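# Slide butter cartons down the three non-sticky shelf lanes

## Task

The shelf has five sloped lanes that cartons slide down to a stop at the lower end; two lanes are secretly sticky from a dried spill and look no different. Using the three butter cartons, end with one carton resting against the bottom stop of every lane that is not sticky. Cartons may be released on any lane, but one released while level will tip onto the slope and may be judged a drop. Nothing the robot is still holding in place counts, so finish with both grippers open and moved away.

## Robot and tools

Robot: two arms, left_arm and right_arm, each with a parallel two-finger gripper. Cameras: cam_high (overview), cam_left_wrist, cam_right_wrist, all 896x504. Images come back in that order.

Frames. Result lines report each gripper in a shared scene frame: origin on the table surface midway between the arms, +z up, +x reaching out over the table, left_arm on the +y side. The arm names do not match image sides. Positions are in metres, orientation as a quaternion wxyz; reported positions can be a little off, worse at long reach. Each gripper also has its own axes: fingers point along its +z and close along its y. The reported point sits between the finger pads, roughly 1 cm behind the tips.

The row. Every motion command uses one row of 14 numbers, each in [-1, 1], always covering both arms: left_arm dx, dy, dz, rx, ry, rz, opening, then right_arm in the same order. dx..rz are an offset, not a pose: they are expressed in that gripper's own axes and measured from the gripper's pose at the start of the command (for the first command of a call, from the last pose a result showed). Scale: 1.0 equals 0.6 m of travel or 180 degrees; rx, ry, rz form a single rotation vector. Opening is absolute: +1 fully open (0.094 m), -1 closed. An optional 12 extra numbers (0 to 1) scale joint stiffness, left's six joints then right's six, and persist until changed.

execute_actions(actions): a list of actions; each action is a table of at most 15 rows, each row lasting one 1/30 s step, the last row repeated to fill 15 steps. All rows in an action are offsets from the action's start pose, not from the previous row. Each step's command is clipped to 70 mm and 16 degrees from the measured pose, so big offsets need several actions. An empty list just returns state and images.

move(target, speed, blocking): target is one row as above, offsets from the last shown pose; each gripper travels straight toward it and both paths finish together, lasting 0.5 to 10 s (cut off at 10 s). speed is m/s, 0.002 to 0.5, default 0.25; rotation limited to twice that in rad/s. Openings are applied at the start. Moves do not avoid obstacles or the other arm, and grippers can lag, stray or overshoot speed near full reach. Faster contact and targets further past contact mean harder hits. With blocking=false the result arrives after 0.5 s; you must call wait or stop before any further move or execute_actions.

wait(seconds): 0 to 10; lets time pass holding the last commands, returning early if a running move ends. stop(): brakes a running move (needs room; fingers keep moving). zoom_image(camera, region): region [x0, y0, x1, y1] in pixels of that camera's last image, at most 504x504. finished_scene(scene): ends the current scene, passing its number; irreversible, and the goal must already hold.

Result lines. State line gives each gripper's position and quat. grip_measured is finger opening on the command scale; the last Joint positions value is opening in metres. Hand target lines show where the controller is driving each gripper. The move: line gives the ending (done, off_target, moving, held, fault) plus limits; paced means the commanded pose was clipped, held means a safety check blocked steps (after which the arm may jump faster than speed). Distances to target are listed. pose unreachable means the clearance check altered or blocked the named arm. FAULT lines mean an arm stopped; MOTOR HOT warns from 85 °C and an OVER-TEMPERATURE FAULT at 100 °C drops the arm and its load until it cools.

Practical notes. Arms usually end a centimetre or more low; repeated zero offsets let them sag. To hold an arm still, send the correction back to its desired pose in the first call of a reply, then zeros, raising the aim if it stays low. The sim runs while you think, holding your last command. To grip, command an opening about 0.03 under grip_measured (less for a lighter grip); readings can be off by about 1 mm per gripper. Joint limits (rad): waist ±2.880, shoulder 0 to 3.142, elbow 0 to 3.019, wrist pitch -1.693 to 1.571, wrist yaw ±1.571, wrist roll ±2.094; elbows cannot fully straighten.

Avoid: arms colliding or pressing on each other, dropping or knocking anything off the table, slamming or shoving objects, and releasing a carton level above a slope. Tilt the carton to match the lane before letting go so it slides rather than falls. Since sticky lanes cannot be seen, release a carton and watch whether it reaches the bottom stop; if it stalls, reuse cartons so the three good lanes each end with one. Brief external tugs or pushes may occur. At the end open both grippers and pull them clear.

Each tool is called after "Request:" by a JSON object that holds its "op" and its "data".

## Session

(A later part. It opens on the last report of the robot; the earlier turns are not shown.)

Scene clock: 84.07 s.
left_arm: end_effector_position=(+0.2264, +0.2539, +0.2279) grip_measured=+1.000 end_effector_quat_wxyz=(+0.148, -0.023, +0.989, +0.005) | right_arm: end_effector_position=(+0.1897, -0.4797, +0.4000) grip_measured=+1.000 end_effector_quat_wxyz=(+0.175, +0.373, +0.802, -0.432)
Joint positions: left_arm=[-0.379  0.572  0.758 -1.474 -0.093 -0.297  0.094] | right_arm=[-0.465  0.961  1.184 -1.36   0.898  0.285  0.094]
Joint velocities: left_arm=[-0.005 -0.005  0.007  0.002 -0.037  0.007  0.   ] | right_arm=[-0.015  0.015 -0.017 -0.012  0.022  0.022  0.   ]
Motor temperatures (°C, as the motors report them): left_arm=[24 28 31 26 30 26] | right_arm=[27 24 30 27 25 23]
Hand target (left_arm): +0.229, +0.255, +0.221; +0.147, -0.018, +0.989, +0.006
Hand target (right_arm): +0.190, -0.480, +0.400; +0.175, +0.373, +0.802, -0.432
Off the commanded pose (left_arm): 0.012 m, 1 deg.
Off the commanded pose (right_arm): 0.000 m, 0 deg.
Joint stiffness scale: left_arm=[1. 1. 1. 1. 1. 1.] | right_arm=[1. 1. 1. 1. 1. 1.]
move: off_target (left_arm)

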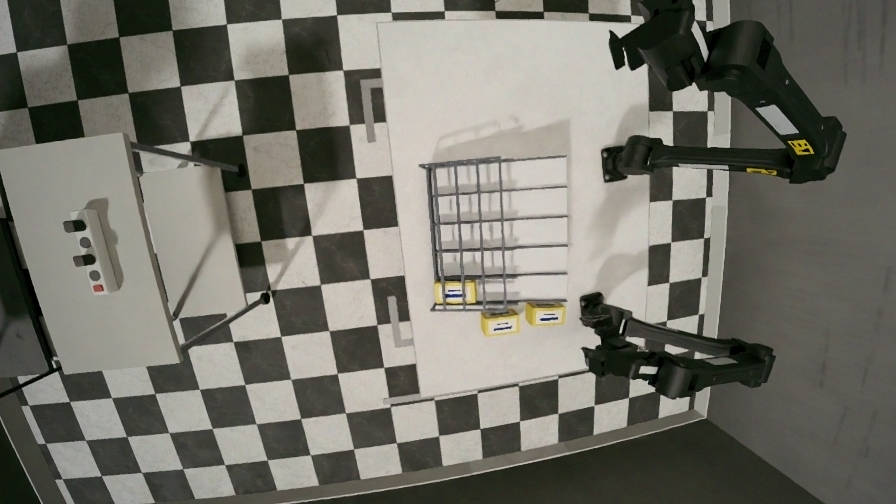

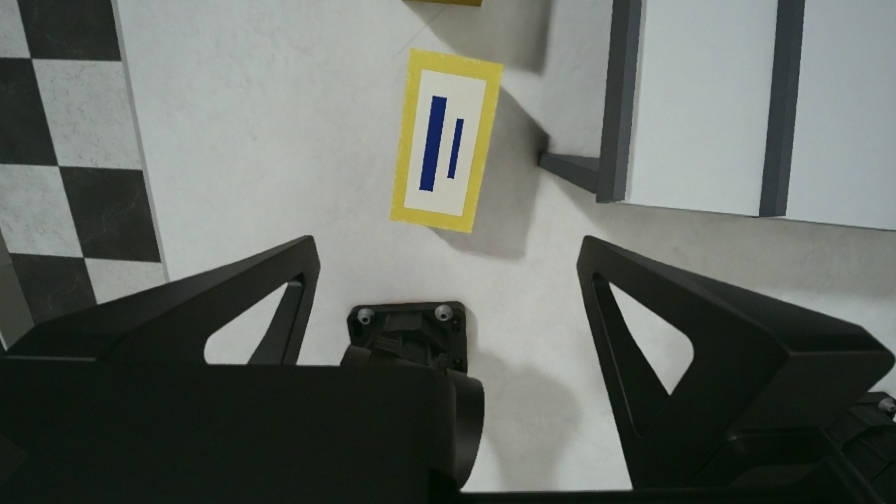

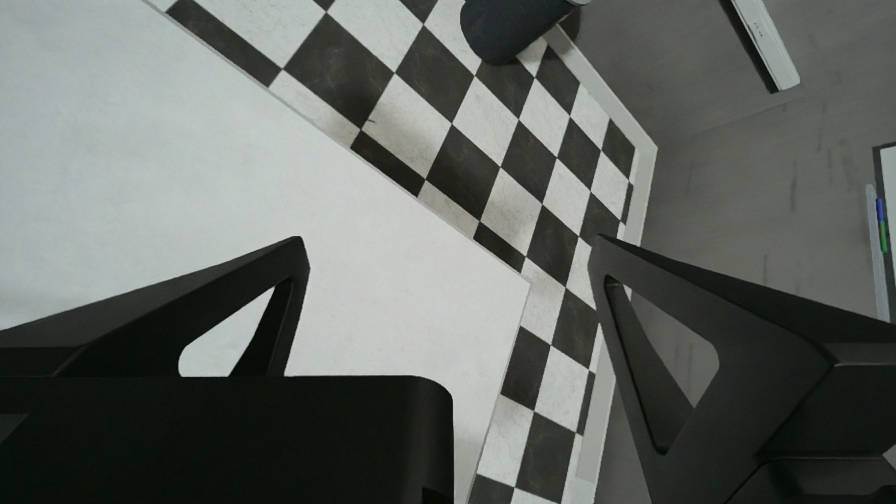

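Request:
{"op": "move", "data": {"target": [0.037,0.005,0.33,0,0,0.03,1,0,0,0,0,0,0,1], "speed": 0.15}}

Request:
{"op": "move", "data": {"target": [0,0,0,0,0,0,0.33,0,0,0,0,0,0,1]}}

Scene clock: 89.67 s.
left_arm: end_effector_position=(+0.2613, +0.2569, +0.0350) grip_measured=+1.000 end_effector_quat_wxyz=(+0.145, +0.021, +0.989, +0.012) | right_arm: end_effector_position=(+0.1897, -0.4797, +0.4000) grip_measured=+1.000 end_effector_quat_wxyz=(+0.175, +0.373, +0.802, -0.432)
Joint positions: left_arm=[-0.308  0.828  0.323 -0.784 -0.073 -0.141  0.094] | right_arm=[-0.465  0.961  1.184 -1.36   0.898  0.285  0.094]
Joint velocities: left_arm=[ 0.005  0.005 -0.002 -0.002  0.051 -0.022  0.   ] | right_arm=[-0.005 -0.015  0.012 -0.002  0.022  0.066  0.   ]
Motor temperatures (°C, as the motors report them): left_arm=[24 27 31 26 30 26] | right_arm=[27 24 30 27 25 23]
Hand target (left_arm): +0.261, +0.259, +0.031; +0.147, +0.024, +0.989, +0.013
Hand target (right_arm): +0.190, -0.480, +0.400; +0.175, +0.373, +0.802, -0.432
Off the commanded pose (left_arm): 0.004 m, 0 deg.
Off the commanded pose (right_arm): 0.000 m, 0 deg.
Joint stiffness scale: left_arm=[1. 1. 1. 1. 1. 1.] | right_arm=[1. 1. 1. 1. 1. 1.]
move: done

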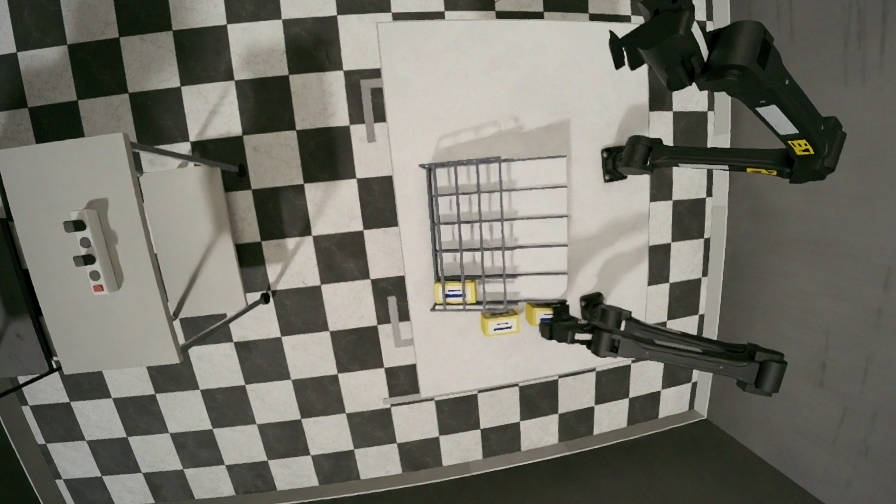

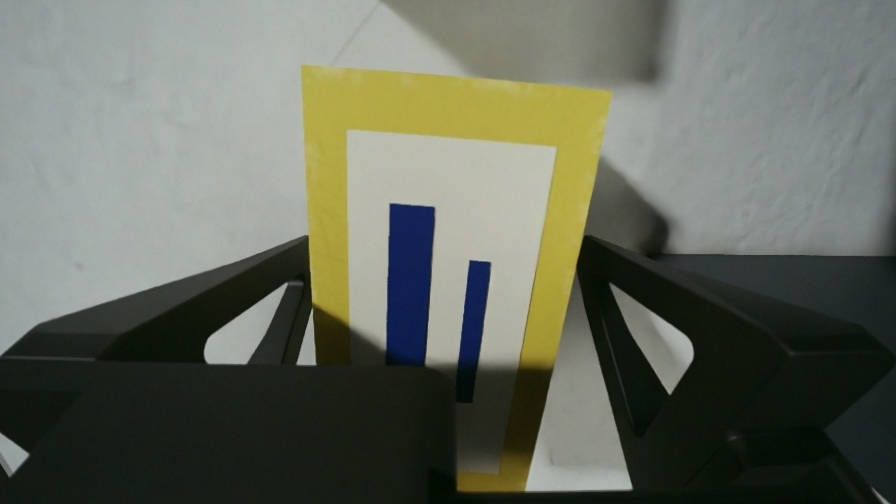

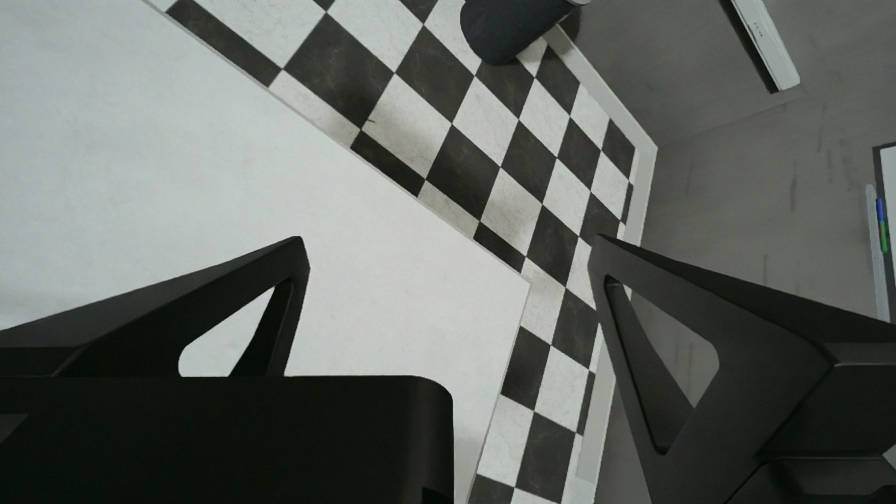

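Scene clock: 90.17 s.
left_arm: end_effector_position=(+0.2613, +0.2569, +0.0350) grip_measured=+0.352 end_effector_quat_wxyz=(+0.145, +0.021, +0.989, +0.012) | right_arm: end_effector_position=(+0.1897, -0.4797, +0.4000) grip_measured=+1.000 end_effector_quat_wxyz=(+0.175, +0.373, +0.802, -0.432)
Joint positions: left_arm=[-0.308  0.828  0.323 -0.784 -0.073 -0.14   0.064] | right_arm=[-0.465  0.961  1.184 -1.36   0.898  0.285  0.094]
Joint velocities: left_arm=[-0.005 -0.005 -0.002 -0.032 -0.095 -0.022 -0.001] | right_arm=[ 0.015 -0.005 -0.007  0.007 -0.037  0.022  0.   ]
Motor temperatures (°C, as the motors report them): left_arm=[24 27 31 26 30 26] | right_arm=[27 24 30 27 25 23]
Hand target (left_arm): +0.261, +0.257, +0.035; +0.145, +0.021, +0.989, +0.012
Hand target (right_arm): +0.190, -0.480, +0.400; +0.175, +0.373, +0.802, -0.432
Off the commanded pose (left_arm): 0.000 m, 0 deg.
Off the commanded pose (right_arm): 0.000 m, 0 deg.
Joint stiffness scale: left_arm=[1. 1. 1. 1. 1. 1.] | right_arm=[1. 1. 1. 1. 1. 1.]
move: done

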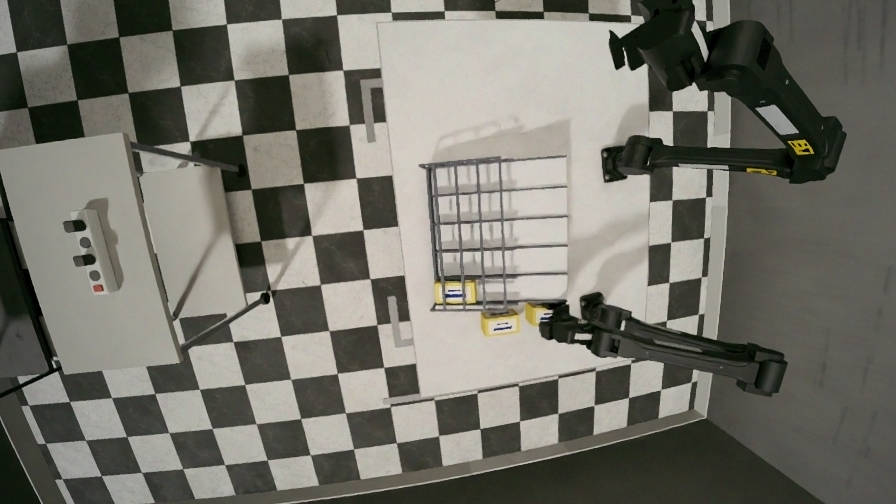

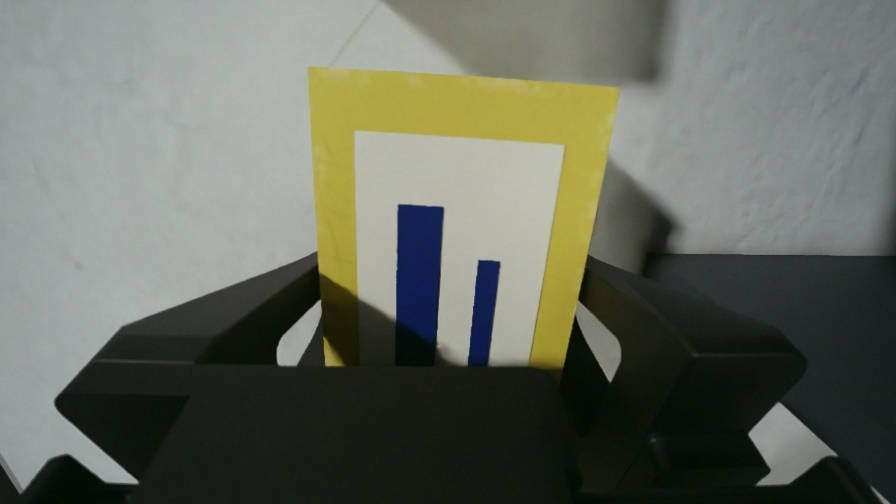

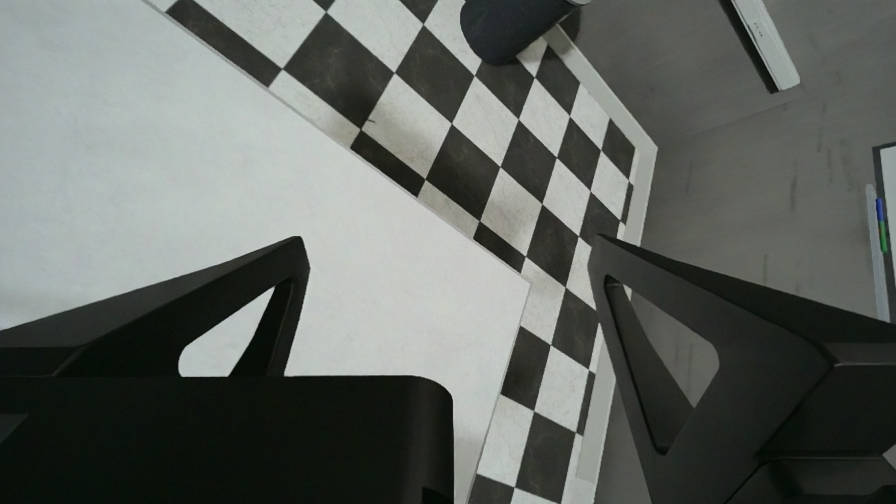

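Request:
{"op": "move", "data": {"target": [-0.185,0,-0.38,0,0,0,0.31,0,0,0,0,0,0,1]}}

Request:
{"op": "move", "data": {"target": [-0.04,-0.38,-0.04,0,0.08,-0.013,0.31,0,0,0,0,0,0,1], "speed": 0.2}}

Scene clock: 95.10 s.
left_arm: end_effector_position=(+0.2952, +0.2502, +0.2556) grip_measured=+0.352 end_effector_quat_wxyz=(+0.119, +0.022, +0.993, +0.017) | right_arm: end_effector_position=(+0.1897, -0.4797, +0.4000) grip_measured=+1.000 end_effector_quat_wxyz=(+0.175, +0.373, +0.802, -0.432)
Joint positions: left_arm=[-0.308  0.832  0.933 -1.442 -0.073 -0.14   0.064] | right_arm=[-0.465  0.961  1.184 -1.36   0.898  0.285  0.094]
Joint velocities: left_arm=[-0.005 -0.005 -0.002 -0.007 -0.037 -0.022 -0.   ] | right_arm=[-0.015 -0.005 -0.022 -0.012 -0.066  0.007  0.   ]
Motor temperatures (°C, as the motors report them): left_arm=[24 27 31 26 29 26] | right_arm=[27 24 30 27 25 23]
Hand target (left_arm): +0.303, +0.249, +0.284; +0.145, +0.021, +0.989, +0.012
Hand target (right_arm): +0.190, -0.480, +0.400; +0.175, +0.373, +0.802, -0.432
Off the commanded pose (left_arm): 0.030 m, 3 deg.
Off the commanded pose (right_arm): 0.000 m, 0 deg.
Joint stiffness scale: left_arm=[1. 1. 1. 1. 1. 1.] | right_arm=[1. 1. 1. 1. 1. 1.]
move: off_target (left_arm); limits=paced

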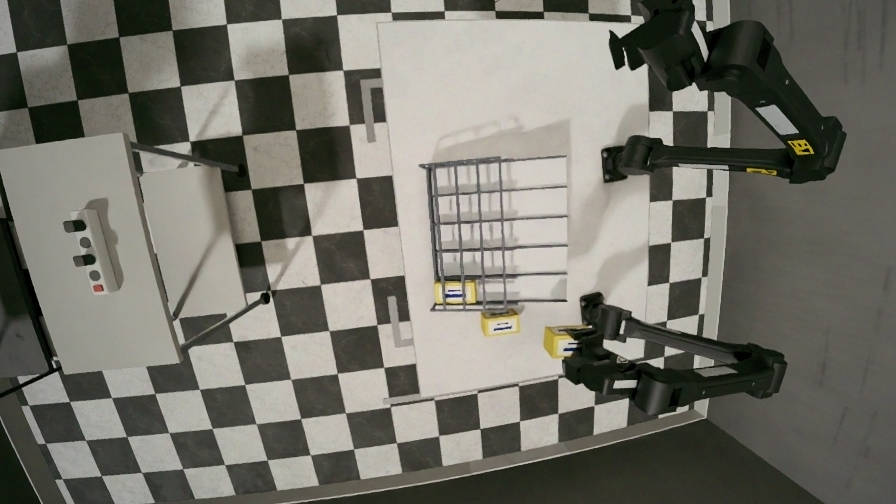

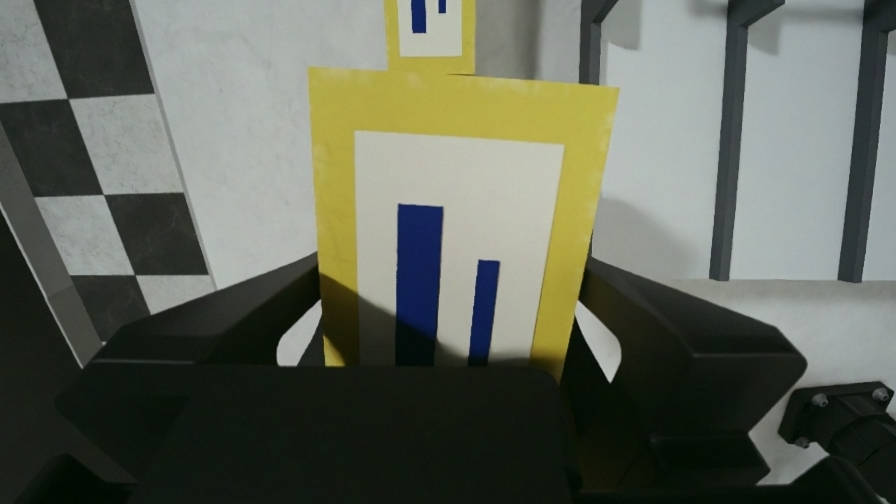

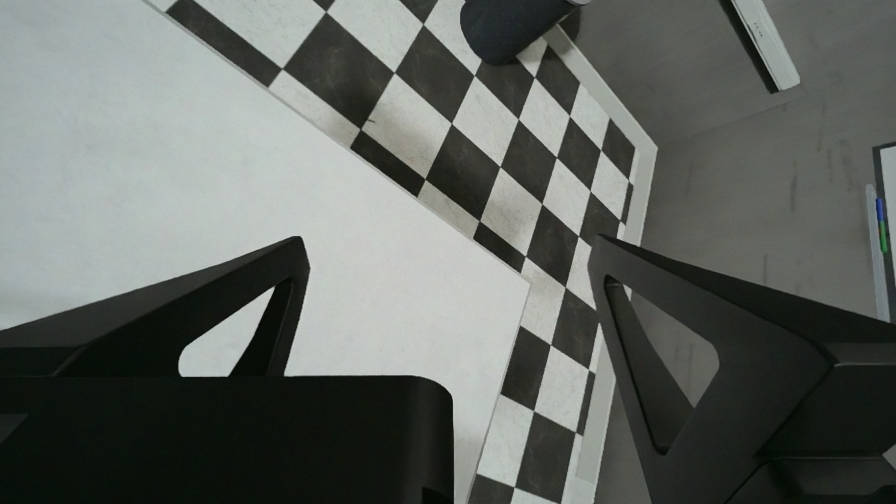

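Scene clock: 96.80 s.
left_arm: end_effector_position=(+0.2936, +0.0283, +0.2421) grip_measured=+0.352 end_effector_quat_wxyz=(-0.029, +0.008, +0.999, +0.037) | right_arm: end_effector_position=(+0.1897, -0.4797, +0.4000) grip_measured=+1.000 end_effector_quat_wxyz=(+0.175, +0.373, +0.802, -0.432)
Joint positions: left_arm=[-0.922  1.34   1.267 -1.591 -0.009 -0.792  0.064] | right_arm=[-0.465  0.961  1.184 -1.36   0.898  0.285  0.094]
Joint velocities: left_arm=[-0.005 -0.015  0.002 -0.002 -0.051 -0.051  0.   ] | right_arm=[-0.005  0.005  0.017  0.012 -0.037 -0.081  0.   ]
Motor temperatures (°C, as the motors report them): left_arm=[24 27 32 26 29 26] | right_arm=[27 24 30 27 25 23]
Hand target (left_arm): +0.302, +0.019, +0.274; -0.006, +0.001, +1.000, +0.014
Hand target (right_arm): +0.190, -0.480, +0.400; +0.175, +0.373, +0.802, -0.432
Off the commanded pose (left_arm): 0.036 m, 4 deg.
Off the commanded pose (right_arm): 0.000 m, 0 deg.
Joint stiffness scale: left_arm=[1. 1. 1. 1. 1. 1.] | right_arm=[1. 1. 1. 1. 1. 1.]
move: off_target (left_arm)

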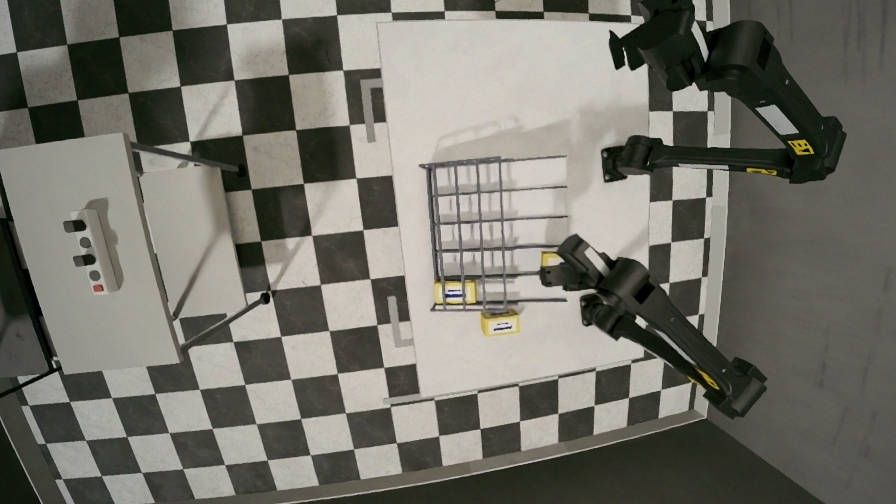

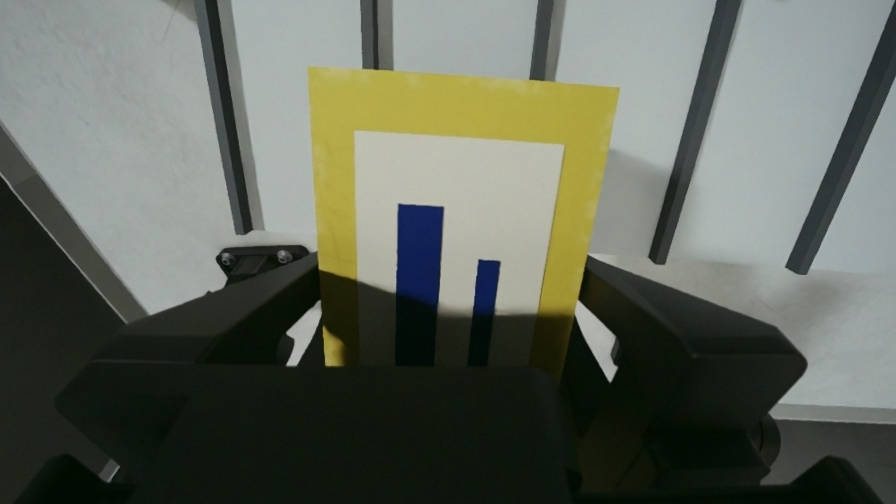

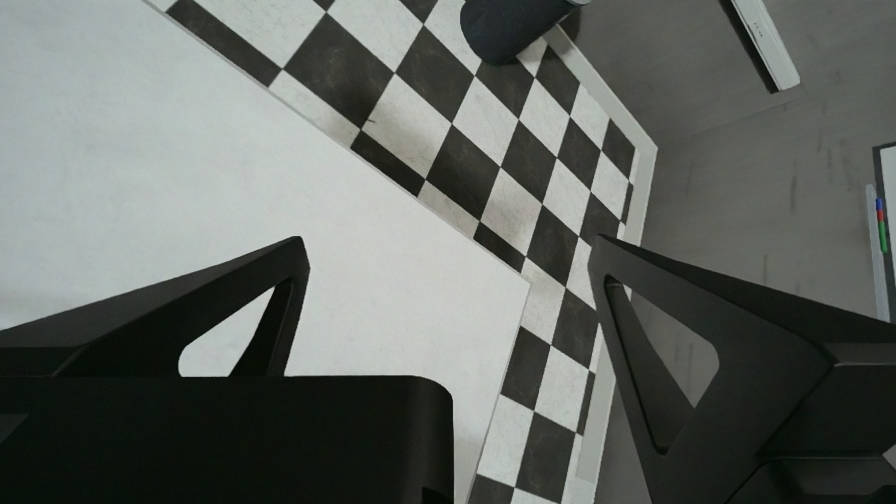

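Request:
{"op": "move", "data": {"target": [-0.037,0.007,0.095,0.024,-0.018,-0.005,0.31,0,0,0,0,0,0,1], "speed": 0.08}}

Scene clock: 100.90 s.
left_arm: end_effector_position=(+0.3075, +0.0375, +0.1771) grip_measured=+0.352 end_effector_quat_wxyz=(-0.013, -0.004, +1.000, +0.014) | right_arm: end_effector_position=(+0.1897, -0.4797, +0.4000) grip_measured=+1.000 end_effector_quat_wxyz=(+0.175, +0.373, +0.802, -0.432)
Joint positions: left_arm=[-0.873  1.34   1.096 -1.366 -0.002 -0.767  0.064] | right_arm=[-0.465  0.961  1.184 -1.36   0.898  0.285  0.094]
Joint velocities: left_arm=[-0.015 -0.015 -0.002  0.012 -0.066 -0.007 -0.   ] | right_arm=[-0.005 -0.005 -0.022 -0.027  0.11  -0.081  0.   ]
Motor temperatures (°C, as the motors report them): left_arm=[24 27 33 26 29 26] | right_arm=[27 24 30 27 25 23]
Hand target (left_arm): +0.312, +0.037, +0.185; -0.001, +0.000, +1.000, -0.000
Hand target (right_arm): +0.190, -0.480, +0.400; +0.175, +0.373, +0.802, -0.432
Off the commanded pose (left_arm): 0.009 m, 2 deg.
Off the commanded pose (right_arm): 0.000 m, 0 deg.
Joint stiffness scale: left_arm=[1. 1. 1. 1. 1. 1.] | right_arm=[1. 1. 1. 1. 1. 1.]
move: done

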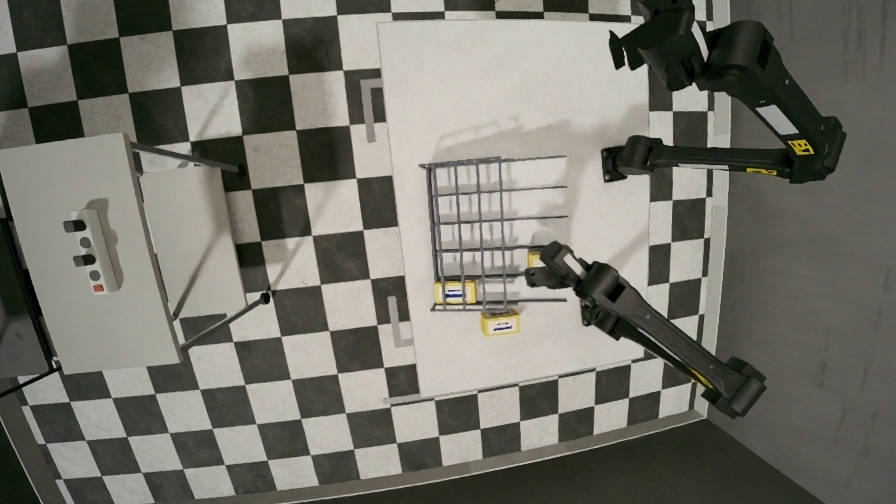

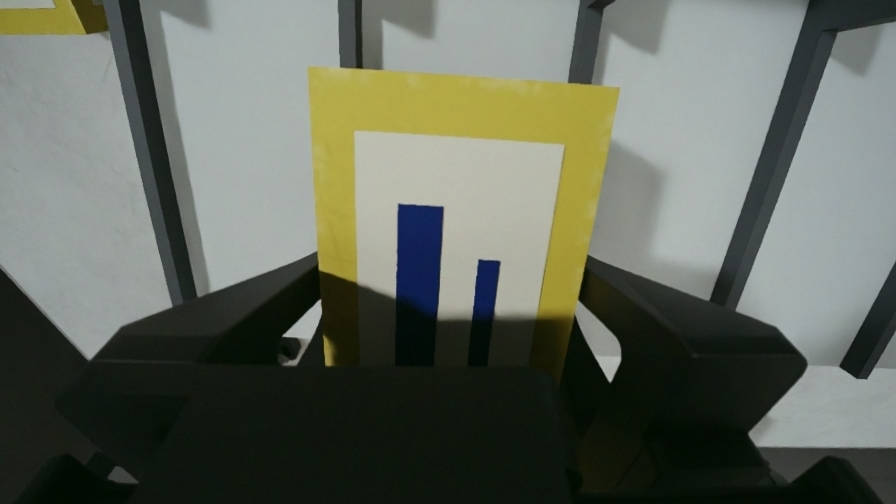

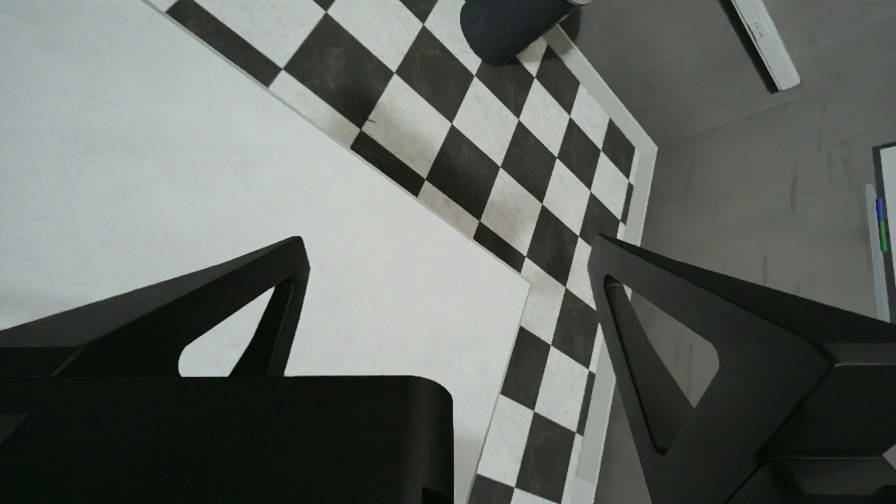

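Request:
{"op": "move", "data": {"target": [0,0,0.03,0.009,0,0,0.31,0,0,0,0,0,0,1], "speed": 0.03}}

Request:
{"op": "move", "data": {"target": [0,0,0,0,0,0,0.7,0,0,0,0,0,0,1]}}

Request:
{"op": "wait", "data": {"seconds": 1}}

Scene clock: 104.07 s.
left_arm: end_effector_position=(+0.3021, +0.0401, +0.1661) grip_measured=+0.352 end_effector_quat_wxyz=(-0.017, -0.004, +1.000, +0.010) | right_arm: end_effector_position=(+0.1897, -0.4797, +0.4000) grip_measured=+1.000 end_effector_quat_wxyz=(+0.175, +0.373, +0.802, -0.432)
Joint positions: left_arm=[-0.873  1.333  1.061 -1.338  0.009 -0.766  0.064] | right_arm=[-0.465  0.961  1.184 -1.36   0.898  0.285  0.094]
Joint velocities: left_arm=[-0.005 -0.005  0.002  0.017  0.007  0.037 -0.001] | right_arm=[-0.005  0.005 -0.017 -0.002  0.037 -0.051  0.   ]
Motor temperatures (°C, as the motors report them): left_arm=[24 28 32 26 29 26] | right_arm=[27 24 30 27 25 23]
Hand target (left_arm): +0.307, +0.038, +0.159; -0.013, -0.004, +1.000, +0.000
Hand target (right_arm): +0.190, -0.480, +0.400; +0.175, +0.373, +0.802, -0.432
Off the commanded pose (left_arm): 0.009 m, 1 deg.
Off the commanded pose (right_arm): 0.000 m, 0 deg.
Joint stiffness scale: left_arm=[1. 1. 1. 1. 1. 1.] | right_arm=[1. 1. 1. 1. 1. 1.]
move: done

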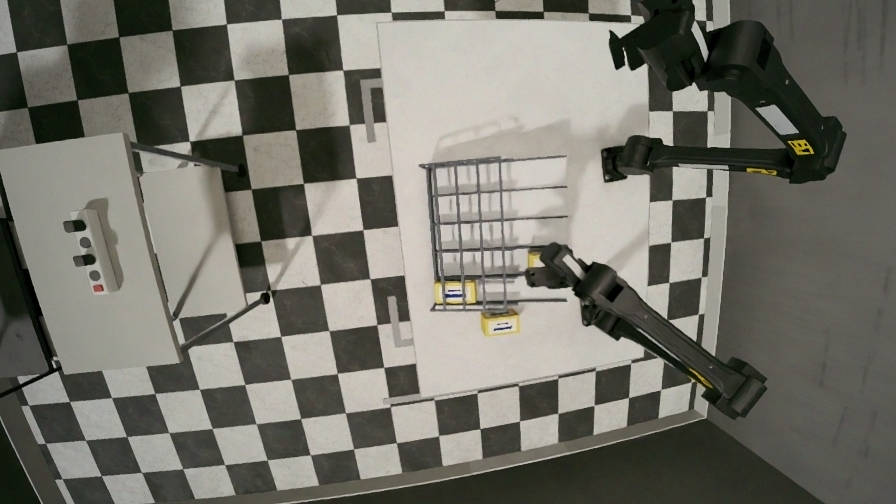

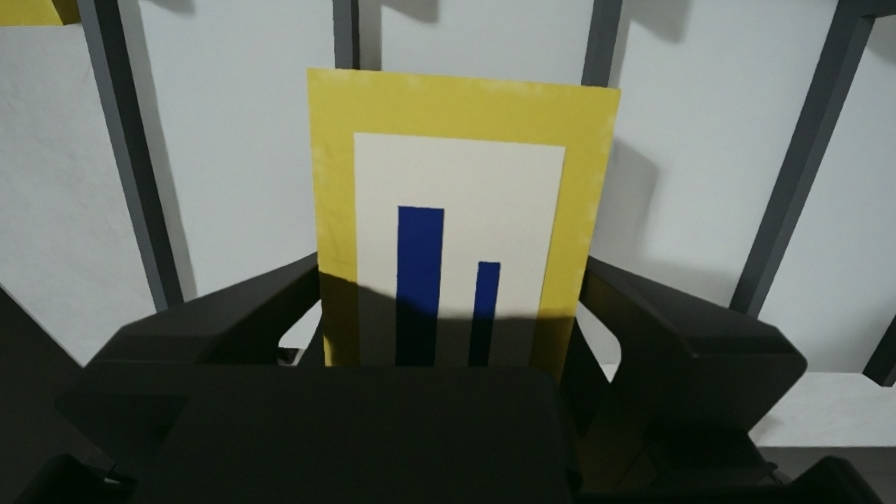

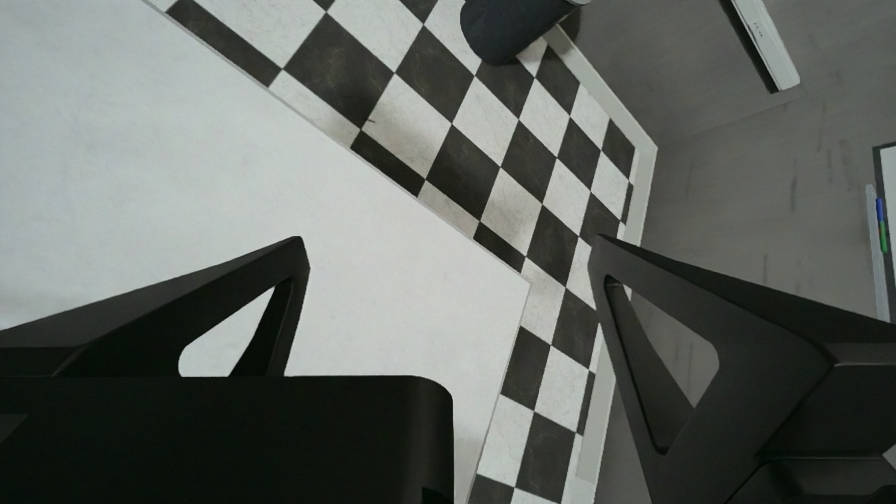

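Scene clock: 104.57 s.
left_arm: end_effector_position=(+0.3022, +0.0401, +0.1662) grip_measured=+0.697 end_effector_quat_wxyz=(-0.017, -0.004, +1.000, +0.010) | right_arm: end_effector_position=(+0.1897, -0.4797, +0.4000) grip_measured=+1.000 end_effector_quat_wxyz=(+0.175, +0.373, +0.802, -0.432)
Joint positions: left_arm=[-0.873  1.333  1.061 -1.338  0.009 -0.766  0.08 ] | right_arm=[-0.465  0.961  1.184 -1.36   0.898  0.285  0.094]
Joint velocities: left_arm=[-0.005  0.005 -0.007 -0.002  0.066  0.037  0.   ] | right_arm=[ 0.005 -0.005 -0.002 -0.007 -0.081  0.022  0.   ]
Motor temperatures (°C, as the motors report them): left_arm=[24 28 32 26 29 26] | right_arm=[27 24 30 27 25 23]
Hand target (left_arm): +0.302, +0.040, +0.166; -0.017, -0.004, +1.000, +0.010
Hand target (right_arm): +0.190, -0.480, +0.400; +0.175, +0.373, +0.802, -0.432
Off the commanded pose (left_arm): 0.000 m, 0 deg.
Off the commanded pose (right_arm): 0.000 m, 0 deg.
Joint stiffness scale: left_arm=[1. 1. 1. 1. 1. 1.] | right_arm=[1. 1. 1. 1. 1. 1.]
move: done

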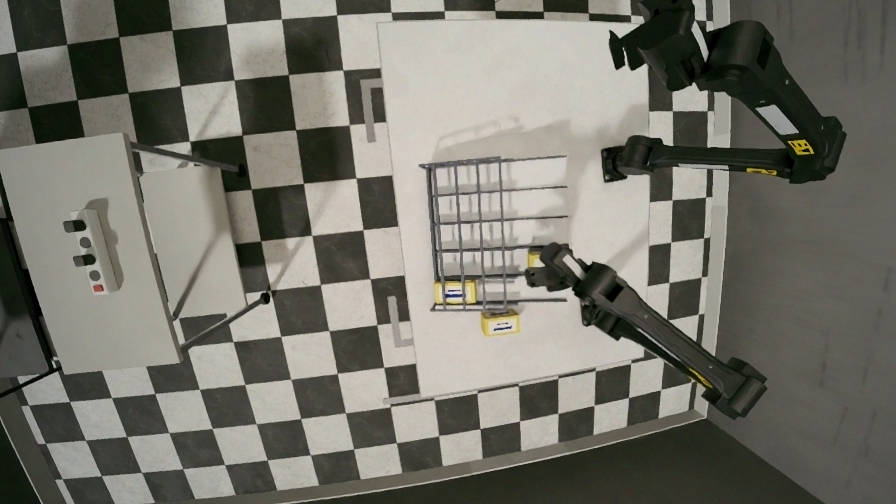

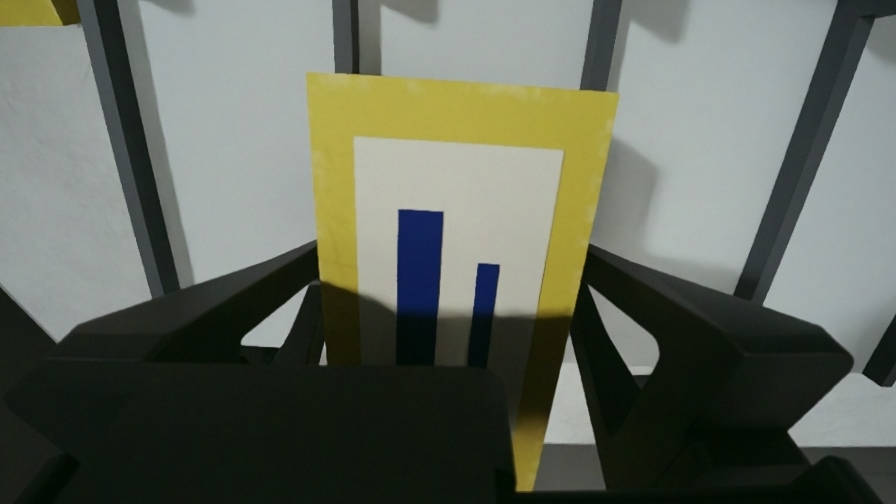

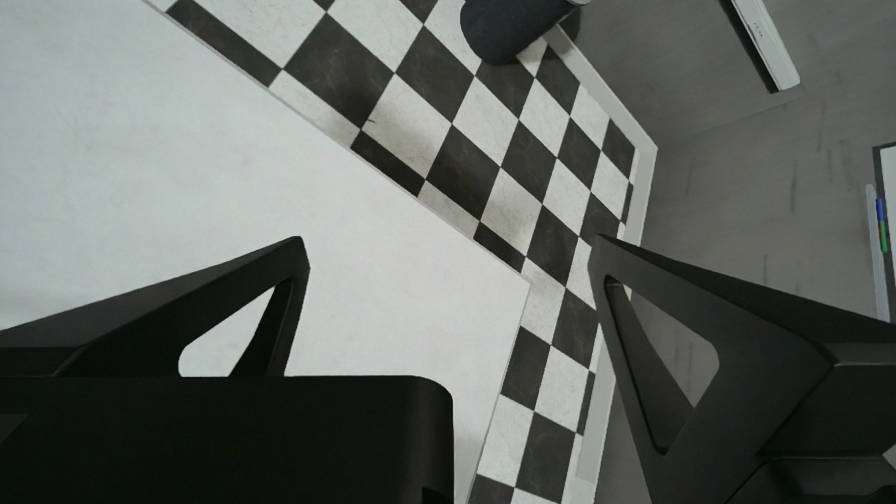

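Scene clock: 105.57 s.
left_arm: end_effector_position=(+0.3022, +0.0401, +0.1662) grip_measured=+0.697 end_effector_quat_wxyz=(-0.017, -0.004, +1.000, +0.010) | right_arm: end_effector_position=(+0.1897, -0.4797, +0.4000) grip_measured=+1.000 end_effector_quat_wxyz=(+0.175, +0.373, +0.802, -0.432)
Joint positions: left_arm=[-0.873  1.333  1.061 -1.338  0.009 -0.766  0.08 ] | right_arm=[-0.465  0.961  1.184 -1.36   0.898  0.285  0.094]
Joint velocities: left_arm=[-0.005 -0.015  0.017 -0.012 -0.037 -0.037 -0.001] | right_arm=[ 0.005 -0.015 -0.002  0.007  0.037 -0.037  0.   ]
Motor temperatures (°C, as the motors report them): left_arm=[24 28 32 26 29 26] | right_arm=[27 24 30 27 25 23]
Hand target (left_arm): +0.302, +0.040, +0.166; -0.017, -0.004, +1.000, +0.010
Hand target (right_arm): +0.190, -0.480, +0.400; +0.175, +0.373, +0.802, -0.432
Off the commanded pose (left_arm): 0.000 m, 0 deg.
Off the commanded pose (right_arm): 0.000 m, 0 deg.
Joint stiffness scale: left_arm=[1. 1. 1. 1. 1. 1.] | right_arm=[1. 1. 1. 1. 1. 1.]
wait: 1.00 s; at rest by 0.17 s

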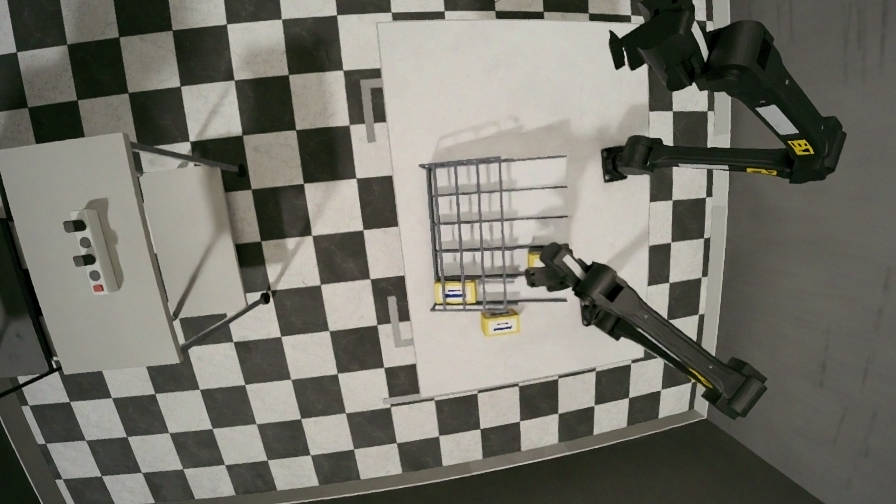

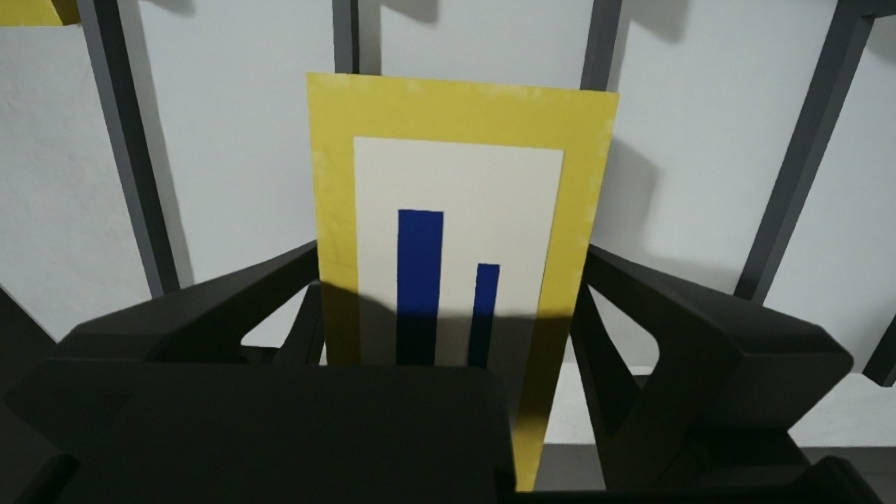

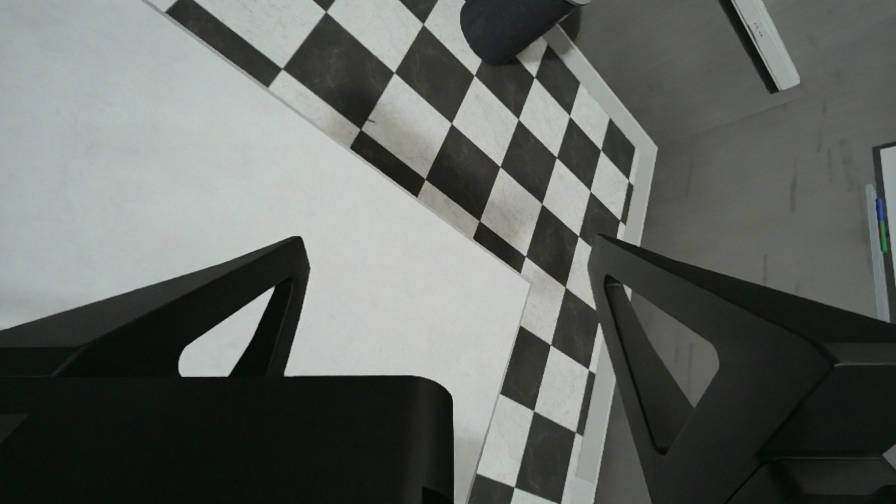

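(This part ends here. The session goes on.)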